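# Hang the yellow rail on the two hooks

## Task

Put the yellow rail onto the pair of hooks standing in front of the bins so that it lies inside the space bounded by the hooks' end plates, not resting on top of either plate. The clearance is very tight. It only counts if the rail stays there by itself once the grippers let go.

## Robot and tools

Setup: two six-joint arms, left_arm and right_arm, each ending in a parallel gripper. All poses share one world frame. Its origin is on the table surface midway between the arms, +z is up, +x points across the table away from the robot, and left_arm sits on the +y side. The arm names say nothing about which side of a camera image they appear on. Positions are in metres and orientations are quaternions in w,x,y,z order. Reported hand positions can be somewhat wrong, especially when an arm reaches far.

Gripper geometry: the fingers point along the gripper's +z axis and close along its x axis. end_effector_position is the spot between the pads, and the fingertips extend 17.5 mm past it. A flat block juts about 9 cm from the last joint's axis toward the gripper's -y side and rotates with it. Turning only wrist 3 moves the pad point around a circle of radius 25 mm.

Tool execute_actions takes "actions", a list holding zero or one entry, plus an optional boolean "pictures" (images come by default). An empty list sends nothing and just reports the state. A wait is {"steps": N} with N up to 300. It sends no command and returns after N steps counted from the previous result. A motion is {"rows": [...], "steps": N}: N is at most 15 and defaults to 15, each step is 1/30 s, and there are 1 to 15 rows. Each row is used for one step, and the final row repeats if there are more steps than rows. A refused call does nothing.

Row layout: a single flat list of 18 numbers covers both arms, even if only one moves. The first nine are for left_arm, the last nine for right_arm. In each nine, six absolute joint targets in radians come first, in the order shoulder pan, shoulder lift, elbow, wrist 1, wrist 2, wrist 3. These use the same convention as the Joint positions printout and are not offsets. Then come gripper position, force_limit and speed.

Joint ranges, left_arm: pan -3.142..3.142, lift -6.283..6.283, elbow 0.000..3.142, wrists -6.283..6.283. For right_arm: pan 0.000..6.283, lift -6.283..6.283, elbow -3.142..0.000, wrists -6.283..6.283. A call is rejected if a target exceeds a range end by more than 0.010 rad and is also farther out than the joint's current angle. True ends may differ by up to 0.010 rad either way, and a target past the true end is clipped to it. When that happens the result may note "joint sent to its limit". That note can refer to an earlier action, and its absence proves nothing.

Motion limits: joints have speed and acceleration limits, and commands are smoothed with a lag of about 0.17 s, so big moves may not be finished when the result arrives. Each step, a joint's target is held within 0.575 rad of its measured angle. If the targets would put the gripper over 100 mm from where it is measured to be, they are all scaled back toward the measured angles. Between calls the arms keep heading for the last row sent. They give up once everything has nearly stopped (slow or blocked motion counts as stopped) or a step is HELD. After that, only a new action makes them move or press further, though fingers that are already opening or closing carry on.

Gripper numbers, all three in [-1, 1]. position is an absolute opening target: +1 means 50 mm between the pads, about -0.65 means the pads touch, and -1 means close until the object stops the fingers. force_limit is the force per pad: about 20 N at -1, 102 N at 0 and 185 N at +1, and the actual grip can be up to about 17% above it. speed is how fast the gap changes: 20 mm/s at -1, 85 at 0 and 150 at +1. To leave a gripper alone, repeat its previous three values, because 0 is a real command. New force_limit or speed values only apply once the position value changes by 0.01 or more, so to soften a grip, open a little first. After a drop or a large loss of force the fingers re-close by themselves. The exception is a grip made at force_limit -1: its status stays 2 even if the object is gone, and an off-center grip on a fixed object can fade within about a minute.

Results: the state line gives each arm's end_effector_position, end_effector_quat_wxyz and velocities (m/s, rad/s). Joint positions and Joint velocities are listed per arm in column order. object_status codes: 0 moving; 1 blocked while opening; 2 blocked while closing, which means a proper grip; 3 reached the target or pads met, which usually means nothing is held. Any new position value resets the status to 0 for a moment. position_measured is in counts, and the opening in mm is roughly (250 - value) x 0.202. Wrist force and Wrist torque give contact, payload and inertia loads in the end effector's own axes, for each arm separately. They carry offsets of up to about 4 N and noise of up to about 2.4 N, and saturate near 50 N. "no reading" is harmless. "joint command not followed" means a clearance check altered some joint targets while the rest of the row still ran. HELD flags steps where all or part of the row was not sent.

Tool zoom_image takes camera (cam_high, cam_low, cam_left_wrist, cam_right_wrist, each 504x504) and region [x0, y0, x1, y1] in image pixels, measured from the top-left, at most 504 by 504. It returns an enlarged view of that camera's latest image. Calibration intrinsics and extrinsics are supplied, and cameras may be slightly off them. cam_high sits near (1.29, 0.00, 1.12) looking down at the table. The wrist cameras are fisheye lenses mounted on the hands.

Tool finished_scene takes scene (an integer) and ends that scene for good, then checks the goal. Replying without a tool call ends everything.

Avoid: pushing or dropping anything off the table; letting the arms collide or press on each other; outside forces of 150 N or more; and joint torques at their load limits (132 N m for pan, lift and elbow, 24.6 N m for the wrists, including held weight). Each of these triggers a fault that freezes the arm for 10 s, during which it yields to contact. Long holding under load heats the motors: MOTOR HOT appears from 70 °C, and at 85 °C an OVER-TEMPERATURE FAULT brakes the arm for minutes. Random brief tugs on held or loose items can happen. Let the rail go and confirm it stays on the hooks unsupported before finishing.

Each tool is called after "Emit:" as name(argument=value, ...) on one line, values as JSON.

## Session

Emit:
execute_actions(actions=[])

Scene clock: 0.00 s of 4800.00 s.
left_arm: end_effector_position=(+0.4490, -0.1800, +0.3548) position_measured=3 object_status=3 end_effector_quat_wxyz=(-0.308, +0.628, -0.704, +0.122) end_effector_velocity=(+0.000, -0.000, +0.000) end_effector_angular_velocity=(-0.002, -0.000, +0.000) | right_arm: end_effector_position=(+0.5084, -0.6633, +0.2201) position_measured=3 object_status=3 end_effector_quat_wxyz=(+0.188, +0.825, -0.517, -0.127) end_effector_velocity=(+0.001, -0.001, +0.001) end_effector_angular_velocity=(-0.001, -0.004, -0.002)
Joint positions: left_arm=[-1.355 -0.694  0.346 -1.079 -0.909  1.803] | right_arm=[ 3.047 -1.7   -1.615 -1.816  1.378  2.701]
Joint velocities: left_arm=[ 0.    -0.    -0.    -0.001 -0.    -0.   ] | right_arm=[-0.001  0.001  0.002 -0.    -0.001  0.002]
Wrist force (N, on the end effector, along its own x y z axes, offset not removed): no reading
Wrist torque (N m, same axes, about the end effector's origin, offset not removed): no reading

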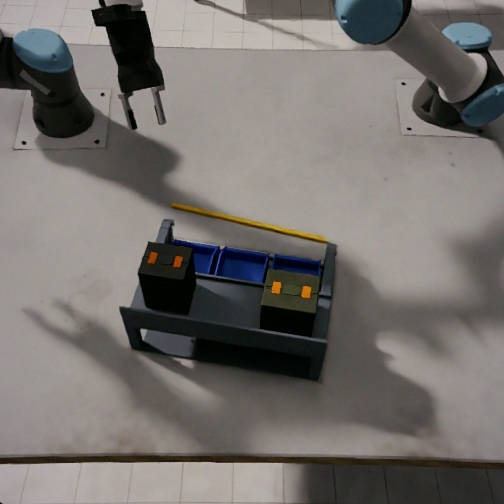

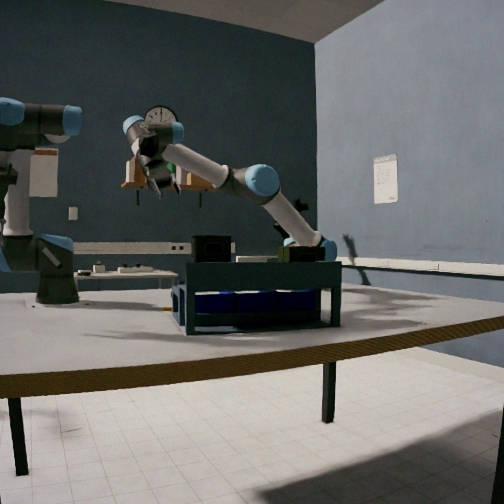

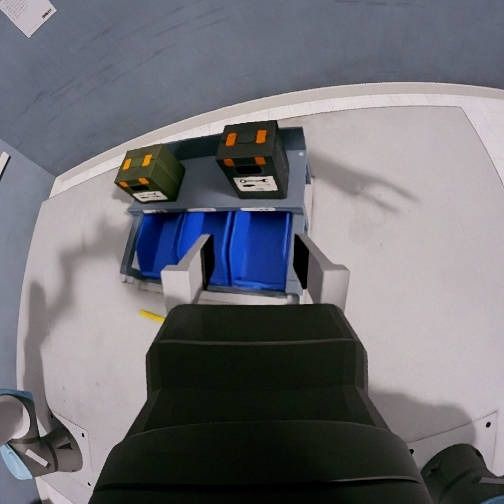

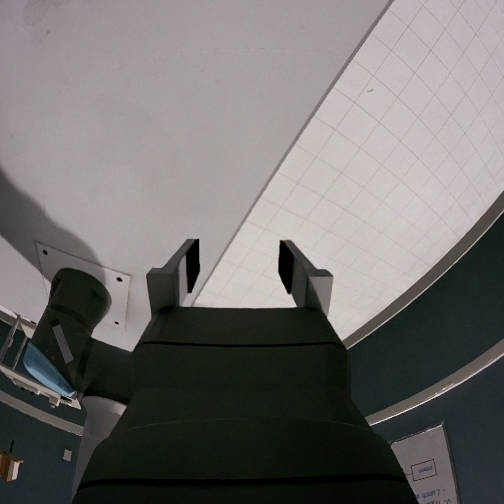

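Emit:
execute_actions(actions=[{"rows":[[-1.115,-1.21,1.488,-1.849,-1.571,0.705,1,-0.5,0,3.047,-1.7,-1.615,-1.816,1.378,2.701,1,0,0]]}], pictures=false)

Emit:
execute_actions(actions=[{"steps":60}])

Emit:
zoom_image(camera="cam_high", region=[140,150,360,310])

Emit:
zoom_image(camera="cam_left_wrist", region=[0,50,504,350])

Scene clock: 22.83 s of 4800.00 s.
left_arm: end_effector_position=(+0.4363, -0.0612, +0.3253) position_measured=3 object_status=3 end_effector_quat_wxyz=(+0.050, +0.940, -0.322, +0.101) end_effector_velocity=(-0.155, +0.265, -0.479) end_effector_angular_velocity=(+0.533, +0.768, +1.025) | right_arm: end_effector_position=(+0.5083, -0.6635, +0.2202) position_measured=3 object_status=3 end_effector_quat_wxyz=(+0.188, +0.825, -0.517, -0.127) end_effector_velocity=(+0.000, +0.000, +0.001) end_effector_angular_velocity=(+0.000, -0.003, -0.000)
Joint positions: left_arm=[-1.137 -1.149  1.096 -1.727 -1.485  1.056] | right_arm=[ 3.047 -1.7   -1.615 -1.816  1.378  2.701]
Joint velocities: left_arm=[ 0.071 -0.198  1.145 -0.073 -0.3   -1.043] | right_arm=[0.    0.002 0.001 0.    0.    0.   ]
Wrist force (N, on the end effector, along its own x y z axes, offset not removed): left_arm=[3.3 -0.5 -2.9] | right_arm=[4.0 -0.8 2.1]
Wrist torque (N m, same axes, about the end effector's origin, offset not removed): left_arm=[-0.05 -0.40 -0.05] | right_arm=[-0.10 -0.65 -0.31]
Steps of this call (steps 1 to 90: nothing new was sent; then 19.33 s passed at rest; steps 91 to 105: all 15 steps of this action). Readings (joint positions | what the end effector reports):
91: left_arm=[-1.355 -0.694 0.346 -1.079 -0.909 1.803] | right_arm=[3.047 -1.700 -1.615 -1.816 1.378 2.701] | left_arm position_measured=3 object_status=3 | right_arm position_measured=3 object_status=3
92: left_arm=[-1.353 -0.697 0.349 -1.082 -0.912 1.800] | right_arm=[3.047 -1.700 -1.615 -1.816 1.378 2.701] | left_arm position_measured=3 object_status=3 | right_arm position_measured=3 object_status=3
94: left_arm=[-1.307 -0.741 0.404 -1.137 -0.967 1.744] | right_arm=[3.047 -1.700 -1.615 -1.816 1.378 2.701] | left_arm position_measured=3 object_status=3 | right_arm position_measured=3 object_status=3
98: left_arm=[-1.191 -0.988 0.681 -1.414 -1.243 1.468] | right_arm=[3.047 -1.700 -1.615 -1.816 1.378 2.701] | left_arm position_measured=3 object_status=3 | right_arm position_measured=3 object_status=3
105: the state above

Scene clock: 24.83 s of 4800.00 s.
left_arm: end_effector_position=(+0.3829, +0.0281, +0.1799) position_measured=3 object_status=3 end_effector_quat_wxyz=(+0.000, +0.989, -0.147, -0.000) end_effector_velocity=(+0.000, +0.000, +0.000) end_effector_angular_velocity=(+0.001, +0.000, +0.001) | right_arm: end_effector_position=(+0.5083, -0.6635, +0.2203) position_measured=3 object_status=3 end_effector_quat_wxyz=(+0.188, +0.825, -0.517, -0.127) end_effector_velocity=(-0.000, +0.000, +0.001) end_effector_angular_velocity=(+0.001, -0.001, +0.002)
Joint positions: left_arm=[-1.115 -1.21   1.488 -1.849 -1.571  0.705] | right_arm=[ 3.047 -1.7   -1.615 -1.816  1.378  2.701]
Joint velocities: left_arm=[ 0.    -0.    -0.001  0.001  0.    -0.   ] | right_arm=[ 0.     0.001 -0.     0.     0.    -0.002]
Wrist force (N, on the end effector, along its own x y z axes, offset not removed): left_arm=[-0.3 1.0 1.0] | right_arm=[2.8 0.4 1.2]
Wrist torque (N m, same axes, about the end effector's origin, offset not removed): left_arm=[0.22 0.12 0.07] | right_arm=[0.13 -0.46 -0.28]
Steps of this call (steps 1 to 30: the robot went on to your last target; steps 31 to 60: nothing new was sent). Readings (joint positions | what the end effector reports):
1: left_arm=[-1.135 -1.155 1.136 -1.737 -1.494 1.020] | right_arm=[3.047 -1.700 -1.615 -1.816 1.378 2.701] | left_arm position_measured=3 object_status=3 | right_arm position_measured=3 object_status=3
2: left_arm=[-1.132 -1.162 1.175 -1.752 -1.503 0.985] | right_arm=[3.047 -1.700 -1.615 -1.816 1.378 2.701] | left_arm position_measured=3 object_status=3 | right_arm position_measured=3 object_status=3
4: left_arm=[-1.128 -1.174 1.253 -1.778 -1.521 0.915] | right_arm=[3.047 -1.700 -1.615 -1.816 1.378 2.701] | left_arm position_measured=3 object_status=3 | right_arm position_measured=3 object_status=3
8: left_arm=[-1.120 -1.197 1.399 -1.823 -1.553 0.784] | right_arm=[3.047 -1.700 -1.615 -1.816 1.378 2.701] | left_arm position_measured=3 object_status=3 | right_arm position_measured=3 object_status=3
60: the state above
All arms were judged still, so your last target was given up. Only a new action makes them travel on or press farther. Fingers that are still opening or closing keep moving.
camera_calibration (this result's frames):
cam_left_wrist: T_world_to_cam=[[0.955511, -0.294786, -0.00994723, -0.350486], [-0.280864, -0.919649, 0.27452, 0.0852837], [-0.0900727, -0.259513, -0.96153, 0.3614], [0, 0, 0, 1]] pos_world=[0.391399, 0.0689007, 0.320599]
cam_right_wrist: T_world_to_cam=[[0.465342, -0.885029, 0.0134334, -0.833147], [-0.66627, -0.340248, 0.663562, -0.0225029], [-0.582701, -0.317734, -0.748, 0.398425], [0, 0, 0, 1]] pos_world=[0.604868, -0.618423, 0.324146]

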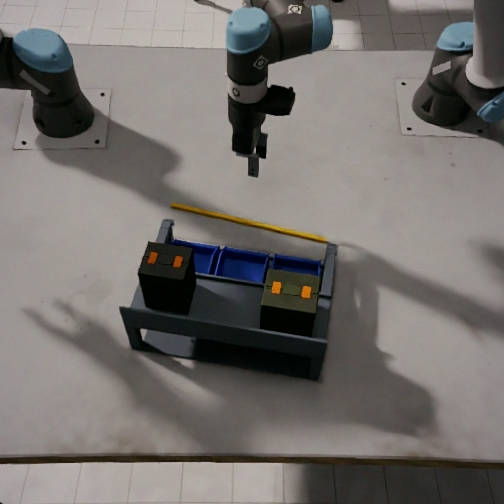

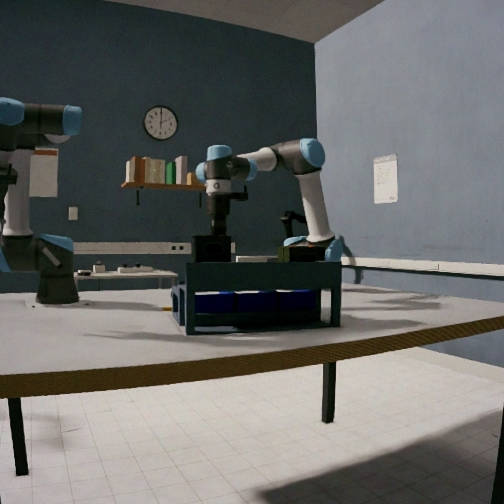

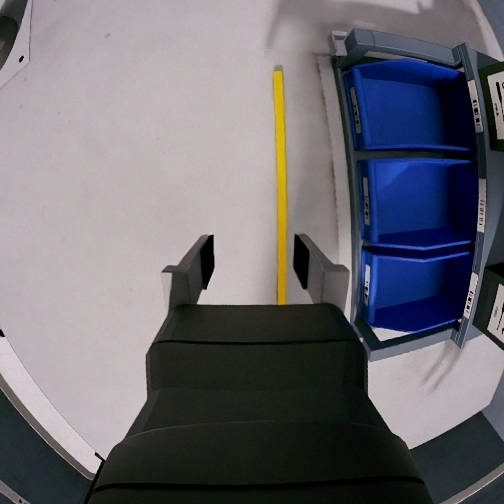

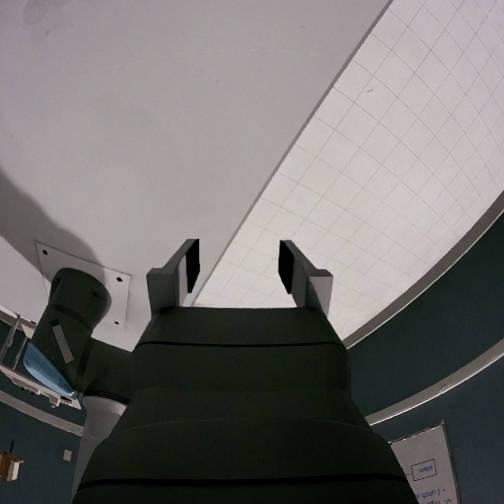

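Region (140, 150, 360, 310) of cam_high's 504x504 image, scaled by 2.291, with more detail than that image has; it fills the top 367 rows of this view, and the rest is white.

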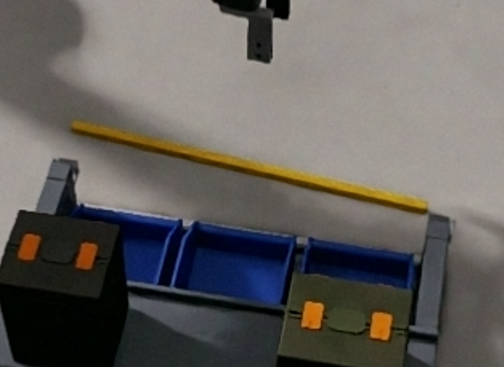

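Region (0, 50, 504, 350) of cam_left_wrist's 504x504 image, scaled by 1.000; it fills the top 300 rows of this view, and the rest is white.

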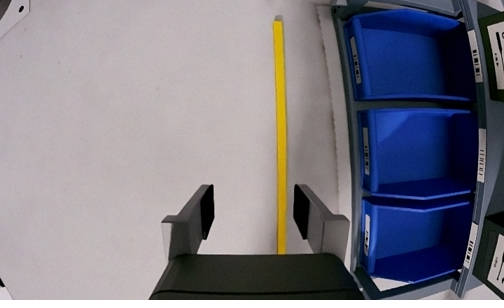

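Emit:
zoom_image(camera="cam_left_wrist", region=[250,10,410,130])

Emit:
execute_actions(actions=[{"rows":[[-1.089,-1.012,1.548,-2.107,-1.571,0.706,1,-0.5,0,3.047,-1.7,-1.615,-1.816,1.378,2.701,1,0,0]]}], pictures=false)

Emit:
execute_actions(actions=[{"steps":20}])

Region (250, 10, 410, 130) of cam_left_wrist's 504x504 image, scaled by 3.150, with more detail than that image has; it fills the top 378 rows of this view, and the rest is white.

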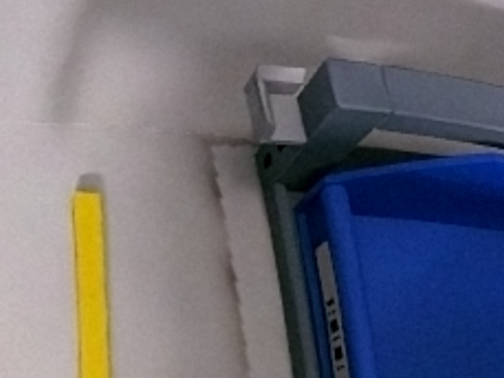

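Scene clock: 33.60 s of 4800.00 s.
left_arm: end_effector_position=(+0.4101, +0.0064, +0.0527) position_measured=3 object_status=3 end_effector_quat_wxyz=(-0.000, +0.991, -0.135, -0.000) end_effector_velocity=(+0.006, -0.004, -0.028) end_effector_angular_velocity=(-0.007, -0.003, +0.005) | right_arm: end_effector_position=(+0.5083, -0.6635, +0.2203) position_measured=3 object_status=3 end_effector_quat_wxyz=(+0.188, +0.825, -0.517, -0.127) end_effector_velocity=(-0.000, +0.000, +0.001) end_effector_angular_velocity=(-0.001, -0.001, -0.000)
Joint positions: left_arm=[-1.089 -1.016  1.547 -2.101 -1.571  0.706] | right_arm=[ 3.047 -1.7   -1.615 -1.816  1.378  2.701]
Joint velocities: left_arm=[ 0.005  0.044  0.01  -0.062  0.     0.   ] | right_arm=[ 0.001  0.002 -0.001 -0.    -0.     0.001]
Wrist force (N, on the end effector, along its own x y z axes, offset not removed): left_arm=[1.8 -0.3 1.8] | right_arm=[4.5 -0.5 2.0]
Wrist torque (N m, same axes, about the end effector's origin, offset not removed): left_arm=[0.10 -0.27 0.06] | right_arm=[-0.02 -0.84 -0.34]
Steps of this call (steps 1 to 90: nothing new was sent; then 5.27 s passed at rest; steps 91 to 105: all 15 steps of this action). Readings (joint positions | what the end effector reports):
91: left_arm=[-1.115 -1.210 1.488 -1.849 -1.571 0.705] | right_arm=[3.047 -1.700 -1.615 -1.816 1.378 2.701] | left_arm position_measured=3 object_status=3 | right_arm position_measured=3 object_status=3
92: left_arm=[-1.113 -1.207 1.491 -1.852 -1.571 0.705] | right_arm=[3.047 -1.700 -1.615 -1.816 1.378 2.701] | left_arm position_measured=3 object_status=3 | right_arm position_measured=3 object_status=3
94: left_arm=[-1.106 -1.162 1.508 -1.903 -1.571 0.705] | right_arm=[3.047 -1.700 -1.615 -1.816 1.378 2.701] | left_arm position_measured=3 object_status=3 | right_arm position_measured=3 object_status=3
98: left_arm=[-1.094 -1.060 1.536 -2.039 -1.571 0.706] | right_arm=[3.047 -1.700 -1.615 -1.816 1.378 2.701] | left_arm position_measured=3 object_status=3 | right_arm position_measured=3 object_status=3
105: the state above

Scene clock: 34.27 s of 4800.00 s.
left_arm: end_effector_position=(+0.4107, +0.0061, +0.0500) position_measured=3 object_status=3 end_effector_quat_wxyz=(+0.000, +0.991, -0.135, -0.000) end_effector_velocity=(+0.000, +0.000, -0.000) end_effector_angular_velocity=(+0.001, +0.000, +0.000) | right_arm: end_effector_position=(+0.5083, -0.6635, +0.2203) position_measured=3 object_status=3 end_effector_quat_wxyz=(+0.188, +0.825, -0.517, -0.127) end_effector_velocity=(+0.000, -0.000, +0.000) end_effector_angular_velocity=(-0.000, -0.001, -0.000)
Joint positions: left_arm=[-1.089 -1.012  1.548 -2.107 -1.571  0.706] | right_arm=[ 3.047 -1.7   -1.615 -1.816  1.378  2.701]
Joint velocities: left_arm=[ 0.     0.     0.001 -0.     0.    -0.   ] | right_arm=[0. 0. 0. 0. 0. 0.]
Wrist force (N, on the end effector, along its own x y z axes, offset not removed): left_arm=[1.7 0.1 0.9] | right_arm=[4.7 1.7 2.8]
Wrist torque (N m, same axes, about the end effector's origin, offset not removed): left_arm=[0.09 -0.26 0.04] | right_arm=[0.33 -0.87 -0.26]
Steps of this call (steps 1 to 15: the robot went on to your last target; steps 16 to 20: nothing new was sent). Readings (joint positions | what the end effector reports):
1: left_arm=[-1.089 -1.015 1.547 -2.103 -1.571 0.706] | right_arm=[3.047 -1.700 -1.615 -1.816 1.378 2.701] | left_arm position_measured=3 object_status=3 | right_arm position_measured=3 object_status=3
2: left_arm=[-1.089 -1.014 1.547 -2.104 -1.571 0.706] | right_arm=[3.047 -1.700 -1.615 -1.816 1.378 2.701] | left_arm position_measured=3 object_status=3 | right_arm position_measured=3 object_status=3
4: left_arm=[-1.089 -1.013 1.548 -2.106 -1.571 0.706] | right_arm=[3.047 -1.700 -1.615 -1.816 1.378 2.701] | left_arm position_measured=3 object_status=3 | right_arm position_measured=3 object_status=3
8: left_arm=[-1.089 -1.012 1.548 -2.107 -1.571 0.706] | right_arm=[3.047 -1.700 -1.615 -1.816 1.378 2.701] | left_arm position_measured=3 object_status=3 | right_arm position_measured=3 object_status=3
20: the state above
All arms were judged still, so your last target was given up. Only a new action makes them travel on or press farther. Fingers that are still opening or closing keep moving.
camera_calibration (this result's frames):
cam_left_wrist: T_world_to_cam=[[0.962581, -0.27081, -0.00996562, -0.387831], [-0.257782, -0.926378, 0.27454, 0.0990393], [-0.0835801, -0.261698, -0.961524, 0.230583], [0, 0, 0, 1]] pos_world=[0.418122, 0.0470626, 0.190656]
cam_right_wrist: T_world_to_cam=[[0.465342, -0.885029, 0.0134334, -0.833147], [-0.66627, -0.340248, 0.663563, -0.022503], [-0.582701, -0.317734, -0.748, 0.398424], [0, 0, 0, 1]] pos_world=[0.604868, -0.618423, 0.324146]

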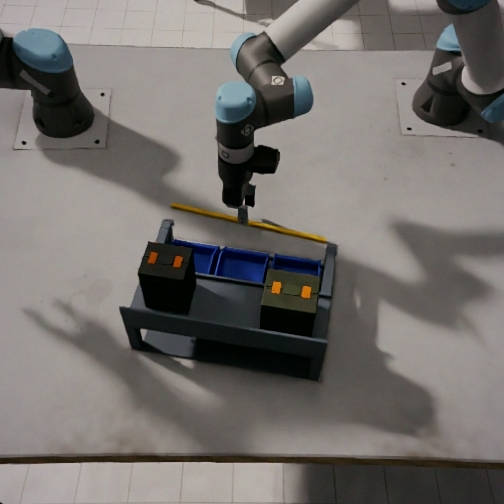

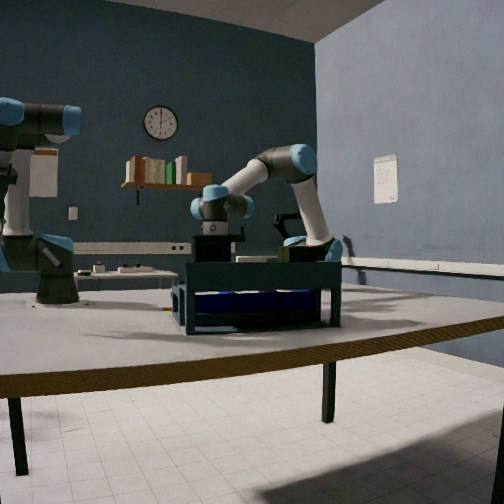

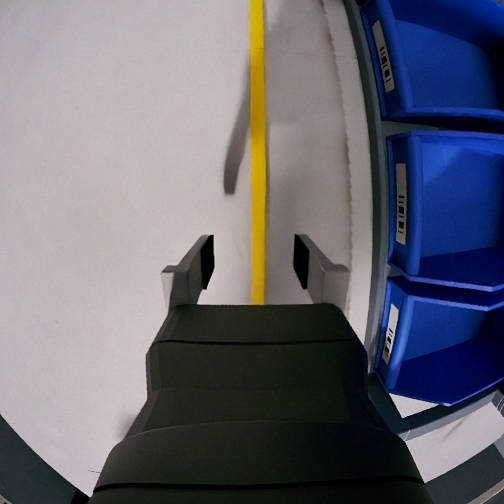

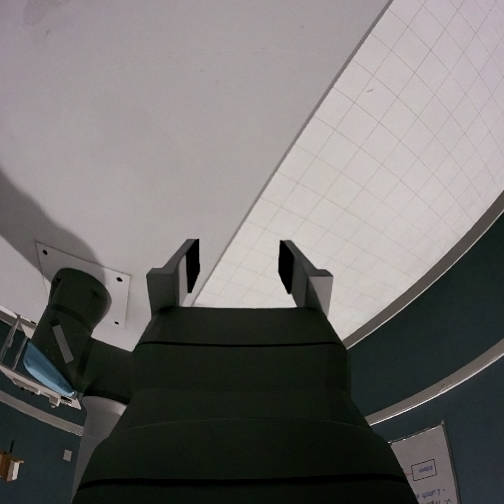

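Emit:
execute_actions(actions=[{"rows":[[-1.025,-1.045,1.694,-2.22,-1.571,0.77,1,-0.5,0,4.0,-1.4,-1.969,-1.34,1.571,2.5,1,0,0]]}], pictures=false)

Emit:
execute_actions(actions=[{"rows":[[-1.025,-1.045,1.694,-2.22,-1.571,0.77,-1,-0.5,0,4.0,-1.4,-1.969,-1.34,1.571,2.5,1,0,0]]}], pictures=false)

Emit:
execute_actions(actions=[{"steps":20}])

Scene clock: 46.03 s of 4800.00 s.
left_arm: end_effector_position=(+0.4270, +0.0642, +0.0209) position_measured=3 object_status=3 end_effector_quat_wxyz=(+0.000, +0.991, -0.135, +0.000) end_effector_velocity=(+0.001, +0.009, -0.005) end_effector_angular_velocity=(+0.002, +0.001, +0.000) | right_arm: end_effector_position=(+0.5269, -0.4371, +0.2182) position_measured=3 object_status=3 end_effector_quat_wxyz=(+0.084, +0.950, -0.298, -0.041) end_effector_velocity=(-0.069, +0.519, +0.001) end_effector_angular_velocity=(+0.322, -0.263, +1.189)
Joint positions: left_arm=[-1.026 -1.045  1.692 -2.218 -1.571  0.769] | right_arm=[ 3.473 -1.521 -1.824 -1.538  1.494  2.58 ]
Joint velocities: left_arm=[ 0.008 -0.003  0.022 -0.017  0.     0.008] | right_arm=[ 1.046  0.269 -0.321  0.432  0.169 -0.175]
Wrist force (N, on the end effector, along its own x y z axes, offset not removed): left_arm=[-0.5 1.0 1.0] | right_arm=[4.2 0.4 2.2]
Wrist torque (N m, same axes, about the end effector's origin, offset not removed): left_arm=[0.31 0.08 0.00] | right_arm=[0.21 -0.70 -0.28]
Steps of this call (steps 1 to 90: nothing new was sent; then 8.27 s passed at rest; steps 91 to 105: all 15 steps of this action). Readings (joint positions | what the end effector reports):
91: left_arm=[-1.089 -1.012 1.548 -2.107 -1.571 0.706] | right_arm=[3.047 -1.700 -1.615 -1.816 1.378 2.701] | left_arm position_measured=3 object_status=3 | right_arm position_measured=3 object_status=3
92: left_arm=[-1.086 -1.014 1.551 -2.110 -1.571 0.709] | right_arm=[3.050 -1.697 -1.618 -1.813 1.381 2.698] | left_arm position_measured=3 object_status=3 | right_arm position_measured=3 object_status=3
94: left_arm=[-1.061 -1.027 1.596 -2.150 -1.571 0.734] | right_arm=[3.099 -1.663 -1.656 -1.768 1.405 2.673] | left_arm position_measured=3 object_status=3 | right_arm position_measured=3 object_status=3
98: left_arm=[-1.034 -1.040 1.670 -2.202 -1.571 0.761] | right_arm=[3.233 -1.600 -1.730 -1.666 1.444 2.632] | left_arm position_measured=3 object_status=3 | right_arm position_measured=3 object_status=3
105: the state above

Scene clock: 46.53 s of 4800.00 s.
left_arm: end_effector_position=(+0.4271, +0.0651, +0.0205) position_measured=200 object_status=0 end_effector_quat_wxyz=(+0.000, +0.991, -0.135, +0.000) end_effector_velocity=(-0.000, +0.000, -0.001) end_effector_angular_velocity=(+0.001, +0.001, -0.000) | right_arm: end_effector_position=(+0.4353, -0.2163, +0.2204) position_measured=3 object_status=3 end_effector_quat_wxyz=(+0.004, +1.000, -0.023, -0.000) end_effector_velocity=(-0.108, +0.140, +0.004) end_effector_angular_velocity=(+0.115, -0.034, +0.415)
Joint positions: left_arm=[-1.025 -1.045  1.694 -2.22  -1.571  0.77 ] | right_arm=[ 3.965 -1.407 -1.96  -1.352  1.567  2.505]
Joint velocities: left_arm=[ 0.     0.002  0.001 -0.001 -0.     0.   ] | right_arm=[ 0.367  0.077 -0.089  0.123  0.046 -0.048]
Wrist force (N, on the end effector, along its own x y z axes, offset not removed): left_arm=[1.4 -0.4 2.5] | right_arm=[0.7 -1.9 1.3]
Wrist torque (N m, same axes, about the end effector's origin, offset not removed): left_arm=[0.02 -0.02 0.10] | right_arm=[-0.15 -0.20 -0.29]
Steps of this call (steps 1 to 15: all 15 steps of this action). Readings (joint positions | what the end effector reports):
1: left_arm=[-1.026 -1.045 1.692 -2.219 -1.571 0.769] | right_arm=[3.508 -1.512 -1.835 -1.524 1.500 2.574] | left_arm position_measured=3 object_status=0 | right_arm position_measured=3 object_status=3
2: left_arm=[-1.025 -1.045 1.693 -2.219 -1.571 0.770] | right_arm=[3.544 -1.504 -1.845 -1.510 1.506 2.568] | left_arm position_measured=17 object_status=0 | right_arm position_measured=3 object_status=3
4: left_arm=[-1.025 -1.045 1.693 -2.220 -1.571 0.770] | right_arm=[3.615 -1.487 -1.865 -1.482 1.516 2.557] | left_arm position_measured=45 object_status=0 | right_arm position_measured=3 object_status=3
8: left_arm=[-1.025 -1.045 1.694 -2.220 -1.571 0.770] | right_arm=[3.759 -1.453 -1.906 -1.427 1.538 2.534] | left_arm position_measured=101 object_status=0 | right_arm position_measured=3 object_status=3
15: the state above

Scene clock: 47.20 s of 4800.00 s.
left_arm: end_effector_position=(+0.4271, +0.0651, +0.0205) position_measured=205 object_status=2 end_effector_quat_wxyz=(+0.000, +0.991, -0.135, -0.000) end_effector_velocity=(-0.000, +0.000, -0.000) end_effector_angular_velocity=(+0.000, +0.000, +0.000) | right_arm: end_effector_position=(+0.4249, -0.2033, +0.2207) position_measured=3 object_status=3 end_effector_quat_wxyz=(-0.001, +1.000, -0.003, +0.001) end_effector_velocity=(-0.000, +0.000, -0.000) end_effector_angular_velocity=(-0.001, +0.000, +0.004)
Joint positions: left_arm=[-1.025 -1.045  1.694 -2.22  -1.571  0.77 ] | right_arm=[ 4.    -1.4   -1.969 -1.34   1.571  2.5  ]
Joint velocities: left_arm=[ 0.  0.  0. -0.  0. -0.] | right_arm=[ 0.001 -0.    -0.001  0.    -0.001 -0.002]
Wrist force (N, on the end effector, along its own x y z axes, offset not removed): left_arm=[1.9 0.2 0.8] | right_arm=[3.2 -0.3 1.9]
Wrist torque (N m, same axes, about the end effector's origin, offset not removed): left_arm=[0.26 -0.25 0.03] | right_arm=[0.08 -0.52 -0.29]
Steps of this call (steps 1 to 20: the robot went on to your last target). Readings (joint positions | what the end effector reports):
1: left_arm=[-1.025 -1.045 1.694 -2.220 -1.571 0.770] | right_arm=[3.976 -1.405 -1.963 -1.348 1.568 2.503] | left_arm position_measured=205 object_status=0 | right_arm position_measured=3 object_status=3
2: left_arm=[-1.025 -1.045 1.694 -2.220 -1.571 0.770] | right_arm=[3.983 -1.404 -1.965 -1.346 1.569 2.502] | left_arm position_measured=205 object_status=0 | right_arm position_measured=3 object_status=3
4: left_arm=[-1.025 -1.045 1.694 -2.220 -1.571 0.770] | right_arm=[3.991 -1.402 -1.967 -1.343 1.570 2.501] | left_arm position_measured=205 object_status=0 | right_arm position_measured=3 object_status=3
8: left_arm=[-1.025 -1.045 1.694 -2.220 -1.571 0.770] | right_arm=[3.998 -1.400 -1.968 -1.341 1.571 2.500] | left_arm position_measured=205 object_status=2 | right_arm position_measured=3 object_status=3
20: the state above
camera_calibration (this result's frames):
cam_left_wrist: T_world_to_cam=[[0.962582, -0.270809, -0.00991475, -0.387962], [-0.257795, -0.926377, 0.274531, 0.166], [-0.0835302, -0.261702, -0.961527, 0.218994], [0, 0, 0, 1]] pos_world=[0.434532, 0.106026, 0.16115]
cam_right_wrist: T_world_to_cam=[[0.998962, 0.0131783, 0.0435966, -0.437828], [0.00131037, -0.965144, 0.261717, -0.243762], [0.045526, -0.261388, -0.96416, 0.288639], [0, 0, 0, 1]] pos_world=[0.424552, -0.154049, 0.361178]

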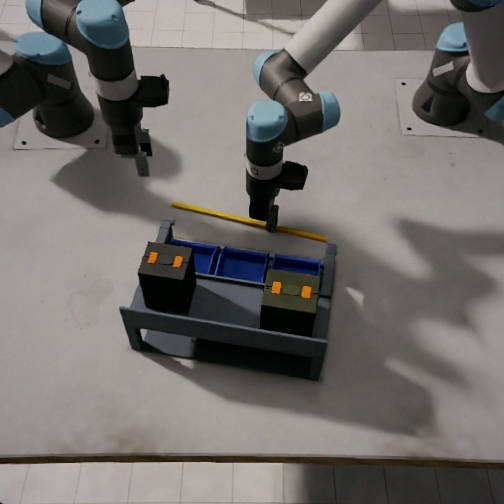

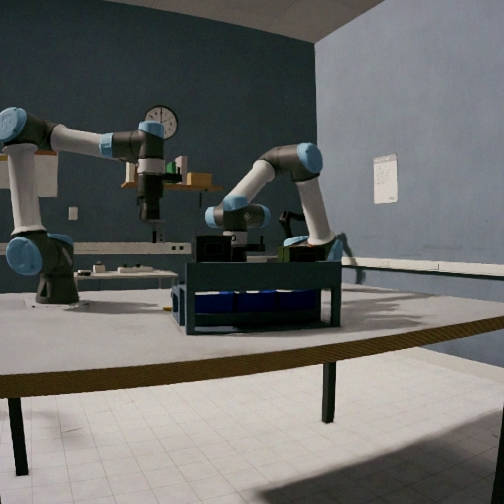

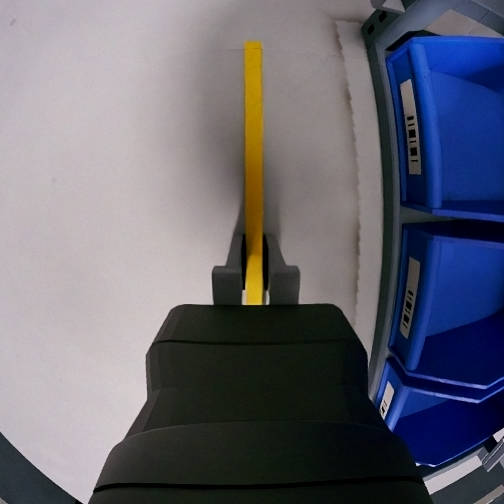

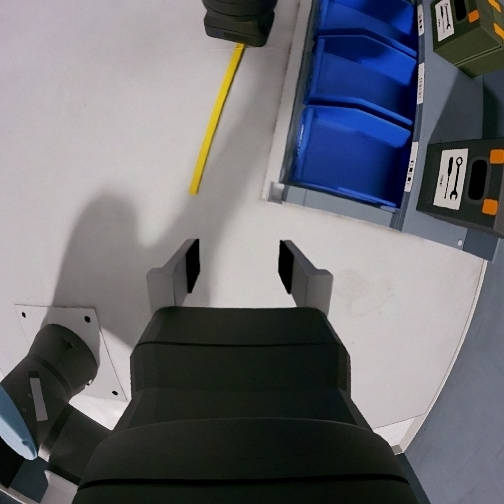

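Emit:
execute_actions(actions=[{"rows":[[-1.025,-1.165,1.587,-1.993,-1.571,0.77,-1,-0.5,0,4.0,-1.4,-1.969,-1.34,1.571,2.5,1,0,0]]}], pictures=false)

Emit:
execute_actions(actions=[{"rows":[[-0.912,-1.04,1.397,-1.928,-1.571,0.783,-1,-0.5,0,4.0,-1.4,-1.969,-1.34,1.571,2.5,1,0,0]]}], pictures=false)

Emit:
execute_actions(actions=[{"steps":10}])

Emit:
zoom_image(camera="cam_right_wrist", region=[230,150,330,230])

Scene clock: 57.60 s of 4800.00 s.
left_arm: end_effector_position=(+0.4271, +0.0650, +0.1185) position_measured=205 object_status=2 end_effector_quat_wxyz=(+0.000, +0.991, -0.135, +0.000) end_effector_velocity=(-0.002, +0.003, +0.014) end_effector_angular_velocity=(+0.007, +0.004, -0.000) | right_arm: end_effector_position=(+0.4249, -0.2033, +0.2207) position_measured=3 object_status=3 end_effector_quat_wxyz=(-0.001, +1.000, -0.003, +0.001) end_effector_velocity=(-0.000, +0.000, -0.001) end_effector_angular_velocity=(-0.001, +0.001, -0.001)
Joint positions: left_arm=[-1.025 -1.163  1.589 -1.997 -1.571  0.77 ] | right_arm=[ 4.    -1.4   -1.969 -1.34   1.571  2.5  ]
Joint velocities: left_arm=[-0.    -0.017 -0.015  0.04   0.     0.   ] | right_arm=[ 0.001 -0.002  0.    -0.    -0.     0.001]
Wrist force (N, on the end effector, along its own x y z axes, offset not removed): left_arm=[0.3 0.3 3.7] | right_arm=[4.2 1.8 1.4]
Wrist torque (N m, same axes, about the end effector's origin, offset not removed): left_arm=[0.20 0.03 0.07] | right_arm=[0.38 -0.70 -0.26]
Steps of this call (steps 1 to 15: the robot went on to your last target; steps 16 to 90: nothing new was sent; then 6.90 s passed at rest; steps 91 to 105: all 15 steps of this action). Readings (joint positions | what the end effector reports):
91: left_arm=[-1.025 -1.045 1.694 -2.220 -1.571 0.770] | right_arm=[4.000 -1.400 -1.969 -1.340 1.571 2.500] | left_arm position_measured=205 object_status=2 | right_arm position_measured=3 object_status=3
92: left_arm=[-1.025 -1.048 1.691 -2.217 -1.571 0.770] | right_arm=[4.000 -1.400 -1.969 -1.340 1.571 2.500] | left_arm position_measured=205 object_status=2 | right_arm position_measured=3 object_status=3
94: left_arm=[-1.025 -1.087 1.654 -2.163 -1.571 0.770] | right_arm=[4.000 -1.400 -1.969 -1.340 1.571 2.500] | left_arm position_measured=205 object_status=2 | right_arm position_measured=3 object_status=3
98: left_arm=[-1.025 -1.147 1.603 -2.037 -1.571 0.770] | right_arm=[4.000 -1.400 -1.969 -1.340 1.571 2.500] | left_arm position_measured=205 object_status=2 | right_arm position_measured=3 object_status=3
105: the state above

Scene clock: 58.10 s of 4800.00 s.
left_arm: end_effector_position=(+0.5081, +0.0691, +0.1193) position_measured=205 object_status=2 end_effector_quat_wxyz=(-0.000, +0.996, -0.086, -0.000) end_effector_velocity=(+0.013, +0.000, +0.001) end_effector_angular_velocity=(-0.003, -0.002, +0.015) | right_arm: end_effector_position=(+0.4249, -0.2033, +0.2207) position_measured=3 object_status=3 end_effector_quat_wxyz=(-0.001, +1.000, -0.003, +0.001) end_effector_velocity=(-0.000, -0.001, -0.000) end_effector_angular_velocity=(+0.000, +0.001, -0.000)
Joint positions: left_arm=[-0.914 -1.042  1.4   -1.929 -1.571  0.783] | right_arm=[ 4.    -1.4   -1.969 -1.34   1.571  2.5  ]
Joint velocities: left_arm=[ 0.016  0.018 -0.03   0.008  0.     0.002] | right_arm=[-0.002  0.001 -0.002  0.     0.001 -0.002]
Wrist force (N, on the end effector, along its own x y z axes, offset not removed): left_arm=[1.6 -1.0 4.9] | right_arm=[3.8 0.1 1.9]
Wrist torque (N m, same axes, about the end effector's origin, offset not removed): left_arm=[0.02 -0.18 0.00] | right_arm=[0.13 -0.62 -0.31]
Steps of this call (steps 1 to 15: all 15 steps of this action). Readings (joint positions | what the end effector reports):
1: left_arm=[-1.025 -1.164 1.588 -1.996 -1.571 0.770] | right_arm=[4.000 -1.400 -1.969 -1.340 1.571 2.500] | left_arm position_measured=205 object_status=2 | right_arm position_measured=3 object_status=3
2: left_arm=[-1.022 -1.161 1.585 -1.992 -1.571 0.771] | right_arm=[4.000 -1.400 -1.969 -1.340 1.571 2.500] | left_arm position_measured=205 object_status=2 | right_arm position_measured=3 object_status=3
4: left_arm=[-0.983 -1.120 1.534 -1.965 -1.571 0.776] | right_arm=[4.000 -1.400 -1.969 -1.340 1.571 2.500] | left_arm position_measured=205 object_status=2 | right_arm position_measured=3 object_status=3
8: left_arm=[-0.930 -1.060 1.432 -1.937 -1.571 0.781] | right_arm=[4.000 -1.400 -1.969 -1.340 1.571 2.500] | left_arm position_measured=205 object_status=2 | right_arm position_measured=3 object_status=3
15: the state above

Scene clock: 58.43 s of 4800.00 s.
left_arm: end_effector_position=(+0.5093, +0.0691, +0.1194) position_measured=205 object_status=2 end_effector_quat_wxyz=(+0.000, +0.996, -0.085, -0.000) end_effector_velocity=(+0.000, -0.000, +0.000) end_effector_angular_velocity=(-0.000, -0.000, +0.000) | right_arm: end_effector_position=(+0.4249, -0.2033, +0.2207) position_measured=3 object_status=3 end_effector_quat_wxyz=(-0.001, +1.000, -0.003, +0.001) end_effector_velocity=(+0.000, +0.000, +0.001) end_effector_angular_velocity=(+0.001, +0.000, -0.001)
Joint positions: left_arm=[-0.912 -1.04   1.397 -1.928 -1.571  0.783] | right_arm=[ 4.    -1.4   -1.969 -1.34   1.571  2.5  ]
Joint velocities: left_arm=[ 0.     0.    -0.001  0.001 -0.     0.   ] | right_arm=[-0.001  0.     0.001 -0.     0.001  0.001]
Wrist force (N, on the end effector, along its own x y z axes, offset not removed): left_arm=[1.1 0.6 4.5] | right_arm=[3.0 1.0 1.5]
Wrist torque (N m, same axes, about the end effector's origin, offset not removed): left_arm=[0.40 -0.14 0.04] | right_arm=[0.21 -0.54 -0.22]
Steps of this call (steps 1 to 10: the robot went on to your last target). Readings (joint positions | what the end effector reports):
1: left_arm=[-0.913 -1.041 1.399 -1.929 -1.571 0.783] | right_arm=[4.000 -1.400 -1.969 -1.340 1.571 2.500] | left_arm position_measured=205 object_status=2 | right_arm position_measured=3 object_status=3
2: left_arm=[-0.913 -1.041 1.399 -1.928 -1.571 0.783] | right_arm=[4.000 -1.400 -1.969 -1.340 1.571 2.500] | left_arm position_measured=205 object_status=2 | right_arm position_measured=3 object_status=3
4: left_arm=[-0.912 -1.040 1.398 -1.928 -1.571 0.783] | right_arm=[4.000 -1.400 -1.969 -1.340 1.571 2.500] | left_arm position_measured=205 object_status=2 | right_arm position_measured=3 object_status=3
8: left_arm=[-0.912 -1.040 1.397 -1.928 -1.571 0.783] | right_arm=[4.000 -1.400 -1.969 -1.340 1.571 2.500] | left_arm position_measured=205 object_status=2 | right_arm position_measured=3 object_status=3
10: the state above
camera_calibration (this result's frames):
cam_left_wrist: T_world_to_cam=[[0.9848, -0.173405, -0.00993344, -0.483111], [-0.164066, -0.947484, 0.274513, 0.117552], [-0.0570138, -0.268711, -0.961532, 0.30901], [0, 0, 0, 1]] pos_world=[0.512672, 0.110639, 0.260054]
cam_right_wrist: T_world_to_cam=[[0.998962, 0.0132233, 0.0435983, -0.437806], [0.00135384, -0.965146, 0.261708, -0.243764], [0.0455394, -0.261377, -0.964162, 0.28864], [0, 0, 0, 1]] pos_world=[0.424537, -0.154035, 0.361178]

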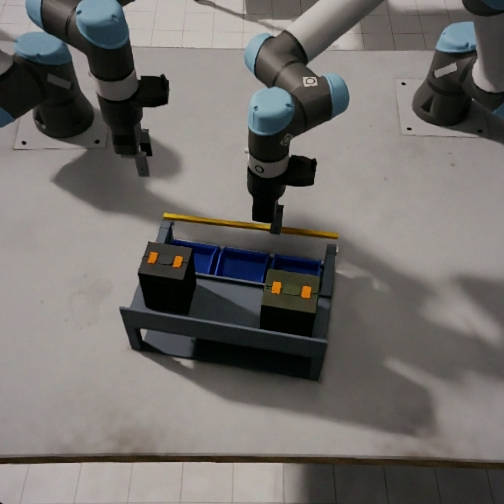

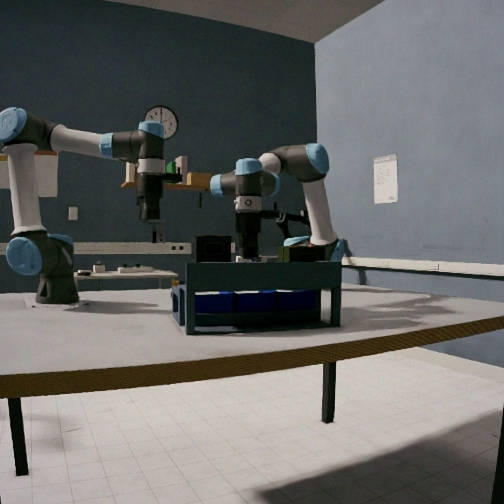

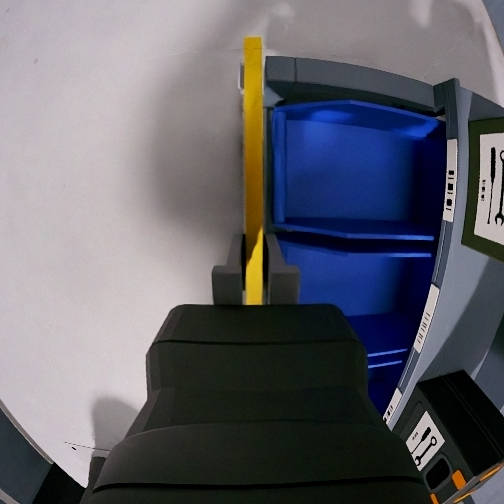

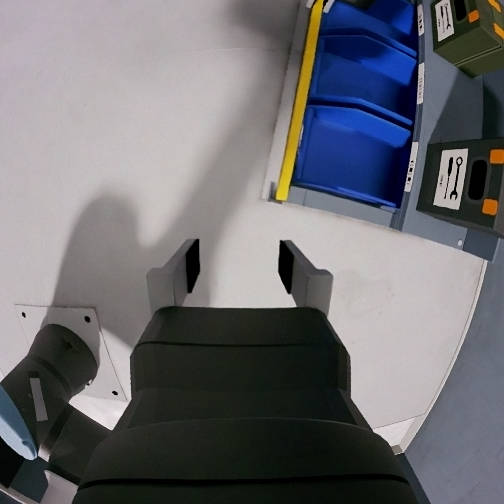

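Region (230, 150, 330, 230) of cam_right_wrist's 504x504 image, scaled by 5.040, with more detail than that image has; it fills the top 403 rows of this view, and the rest is white.

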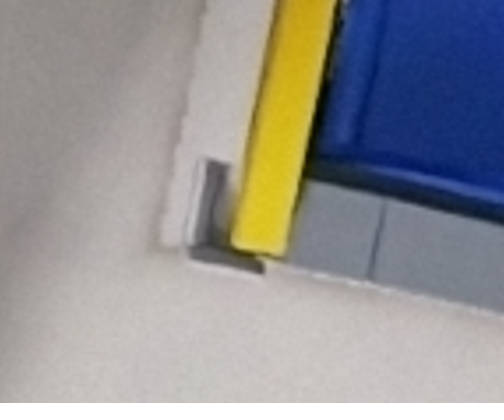

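Emit:
execute_actions(actions=[{"rows":[[-0.912,-1.023,1.424,-1.972,-1.571,0.793,-1,-0.5,0,4.0,-1.4,-1.969,-1.34,1.571,2.5,1,0,0]]}])

Emit:
zoom_image(camera="cam_right_wrist", region=[230,150,330,230])

Emit:
zoom_image(camera="cam_left_wrist", region=[200,10,320,110])

Scene clock: 66.90 s of 4800.00 s.
left_arm: end_effector_position=(+0.5095, +0.0692, +0.0999) position_measured=205 object_status=2 end_effector_quat_wxyz=(+0.000, +0.996, -0.090, +0.000) end_effector_velocity=(-0.000, +0.000, -0.002) end_effector_angular_velocity=(+0.001, +0.000, -0.001) | right_arm: end_effector_position=(+0.4249, -0.2033, +0.2207) position_measured=3 object_status=3 end_effector_quat_wxyz=(-0.001, +1.000, -0.003, +0.001) end_effector_velocity=(-0.000, +0.000, -0.000) end_effector_angular_velocity=(-0.001, -0.000, +0.001)
Joint positions: left_arm=[-0.912 -1.023  1.424 -1.972 -1.571  0.793] | right_arm=[ 4.    -1.4   -1.969 -1.34   1.571  2.5  ]
Joint velocities: left_arm=[-0.     0.002  0.004 -0.005  0.     0.001] | right_arm=[ 0.001 -0.     0.    -0.    -0.001  0.   ]
Wrist force (N, on the end effector, along its own x y z axes, offset not removed): left_arm=[0.2 -0.5 3.2] | right_arm=[4.4 -0.3 1.6]
Wrist torque (N m, same axes, about the end effector's origin, offset not removed): left_arm=[0.04 0.04 -0.05] | right_arm=[0.01 -0.74 -0.30]
Steps of this call (steps 1 to 15: the robot went on to your last target; steps 16 to 90: nothing new was sent; then 4.97 s passed at rest; steps 91 to 105: all 15 steps of this action). Readings (joint positions | what the end effector reports):
91: left_arm=[-0.912 -1.040 1.397 -1.928 -1.571 0.783] | right_arm=[4.000 -1.400 -1.969 -1.340 1.571 2.500] | left_arm position_measured=205 object_status=2 | right_arm position_measured=3 object_status=3
92: left_arm=[-0.912 -1.039 1.399 -1.931 -1.571 0.784] | right_arm=[4.000 -1.400 -1.969 -1.340 1.571 2.500] | left_arm position_measured=205 object_status=2 | right_arm position_measured=3 object_status=3
94: left_arm=[-0.912 -1.032 1.409 -1.948 -1.571 0.788] | right_arm=[4.000 -1.400 -1.969 -1.340 1.571 2.500] | left_arm position_measured=205 object_status=2 | right_arm position_measured=3 object_status=3
98: left_arm=[-0.912 -1.025 1.420 -1.966 -1.571 0.792] | right_arm=[4.000 -1.400 -1.969 -1.340 1.571 2.500] | left_arm position_measured=205 object_status=2 | right_arm position_measured=3 object_status=3
105: the state above
camera_calibration (this result's frames):
cam_left_wrist: T_world_to_cam=[[0.983049, -0.183078, -0.00985721, -0.481937], [-0.17339, -0.945809, 0.274555, 0.127652], [-0.059588, -0.268192, -0.961521, 0.29159], [0, 0, 0, 1]] pos_world=[0.513276, 0.110704, 0.240572]
cam_right_wrist: T_world_to_cam=[[0.998962, 0.0132236, 0.0435982, -0.437806], [0.00135412, -0.965146, 0.261708, -0.243765], [0.0455394, -0.261377, -0.964162, 0.28864], [0, 0, 0, 1]] pos_world=[0.424537, -0.154035, 0.361178]

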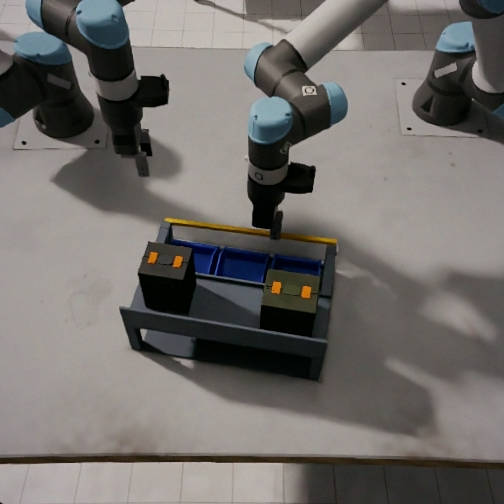

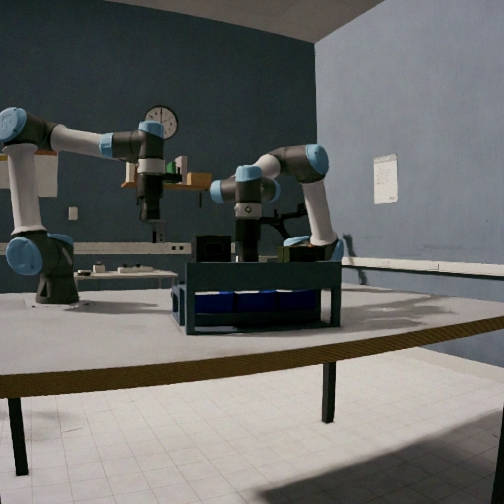

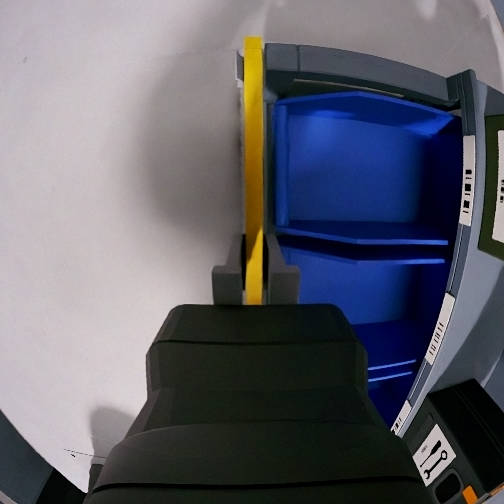

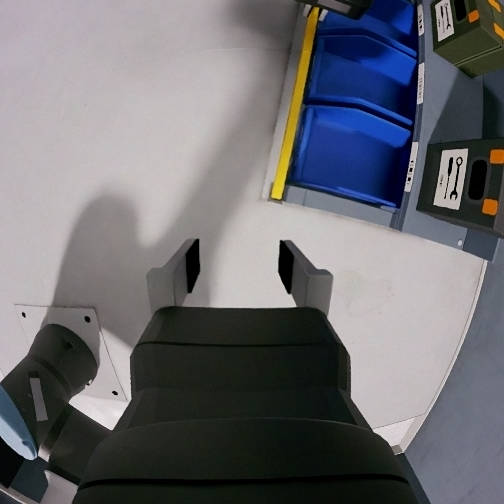

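Region (230, 150, 330, 230) of cam_right_wrist's 504x504 image, scaled by 5.040, with more detail than that image has; it fills the top 403 rows of this view, and the rest is white.

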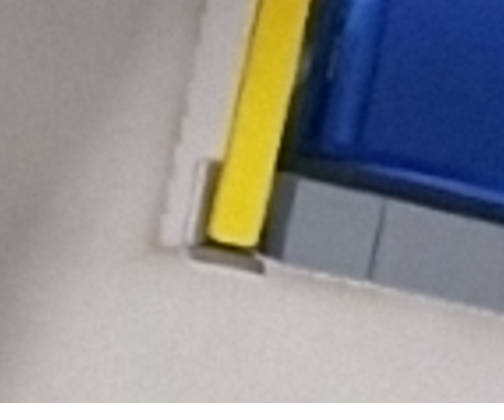

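Region (200, 10, 320, 110) of cam_left_wrist's 504x504 image, scaled by 4.200, with more detail than that image has.

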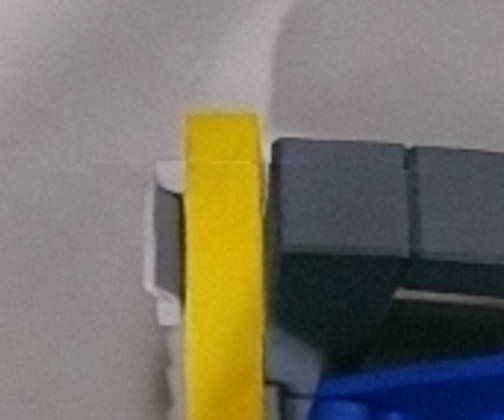

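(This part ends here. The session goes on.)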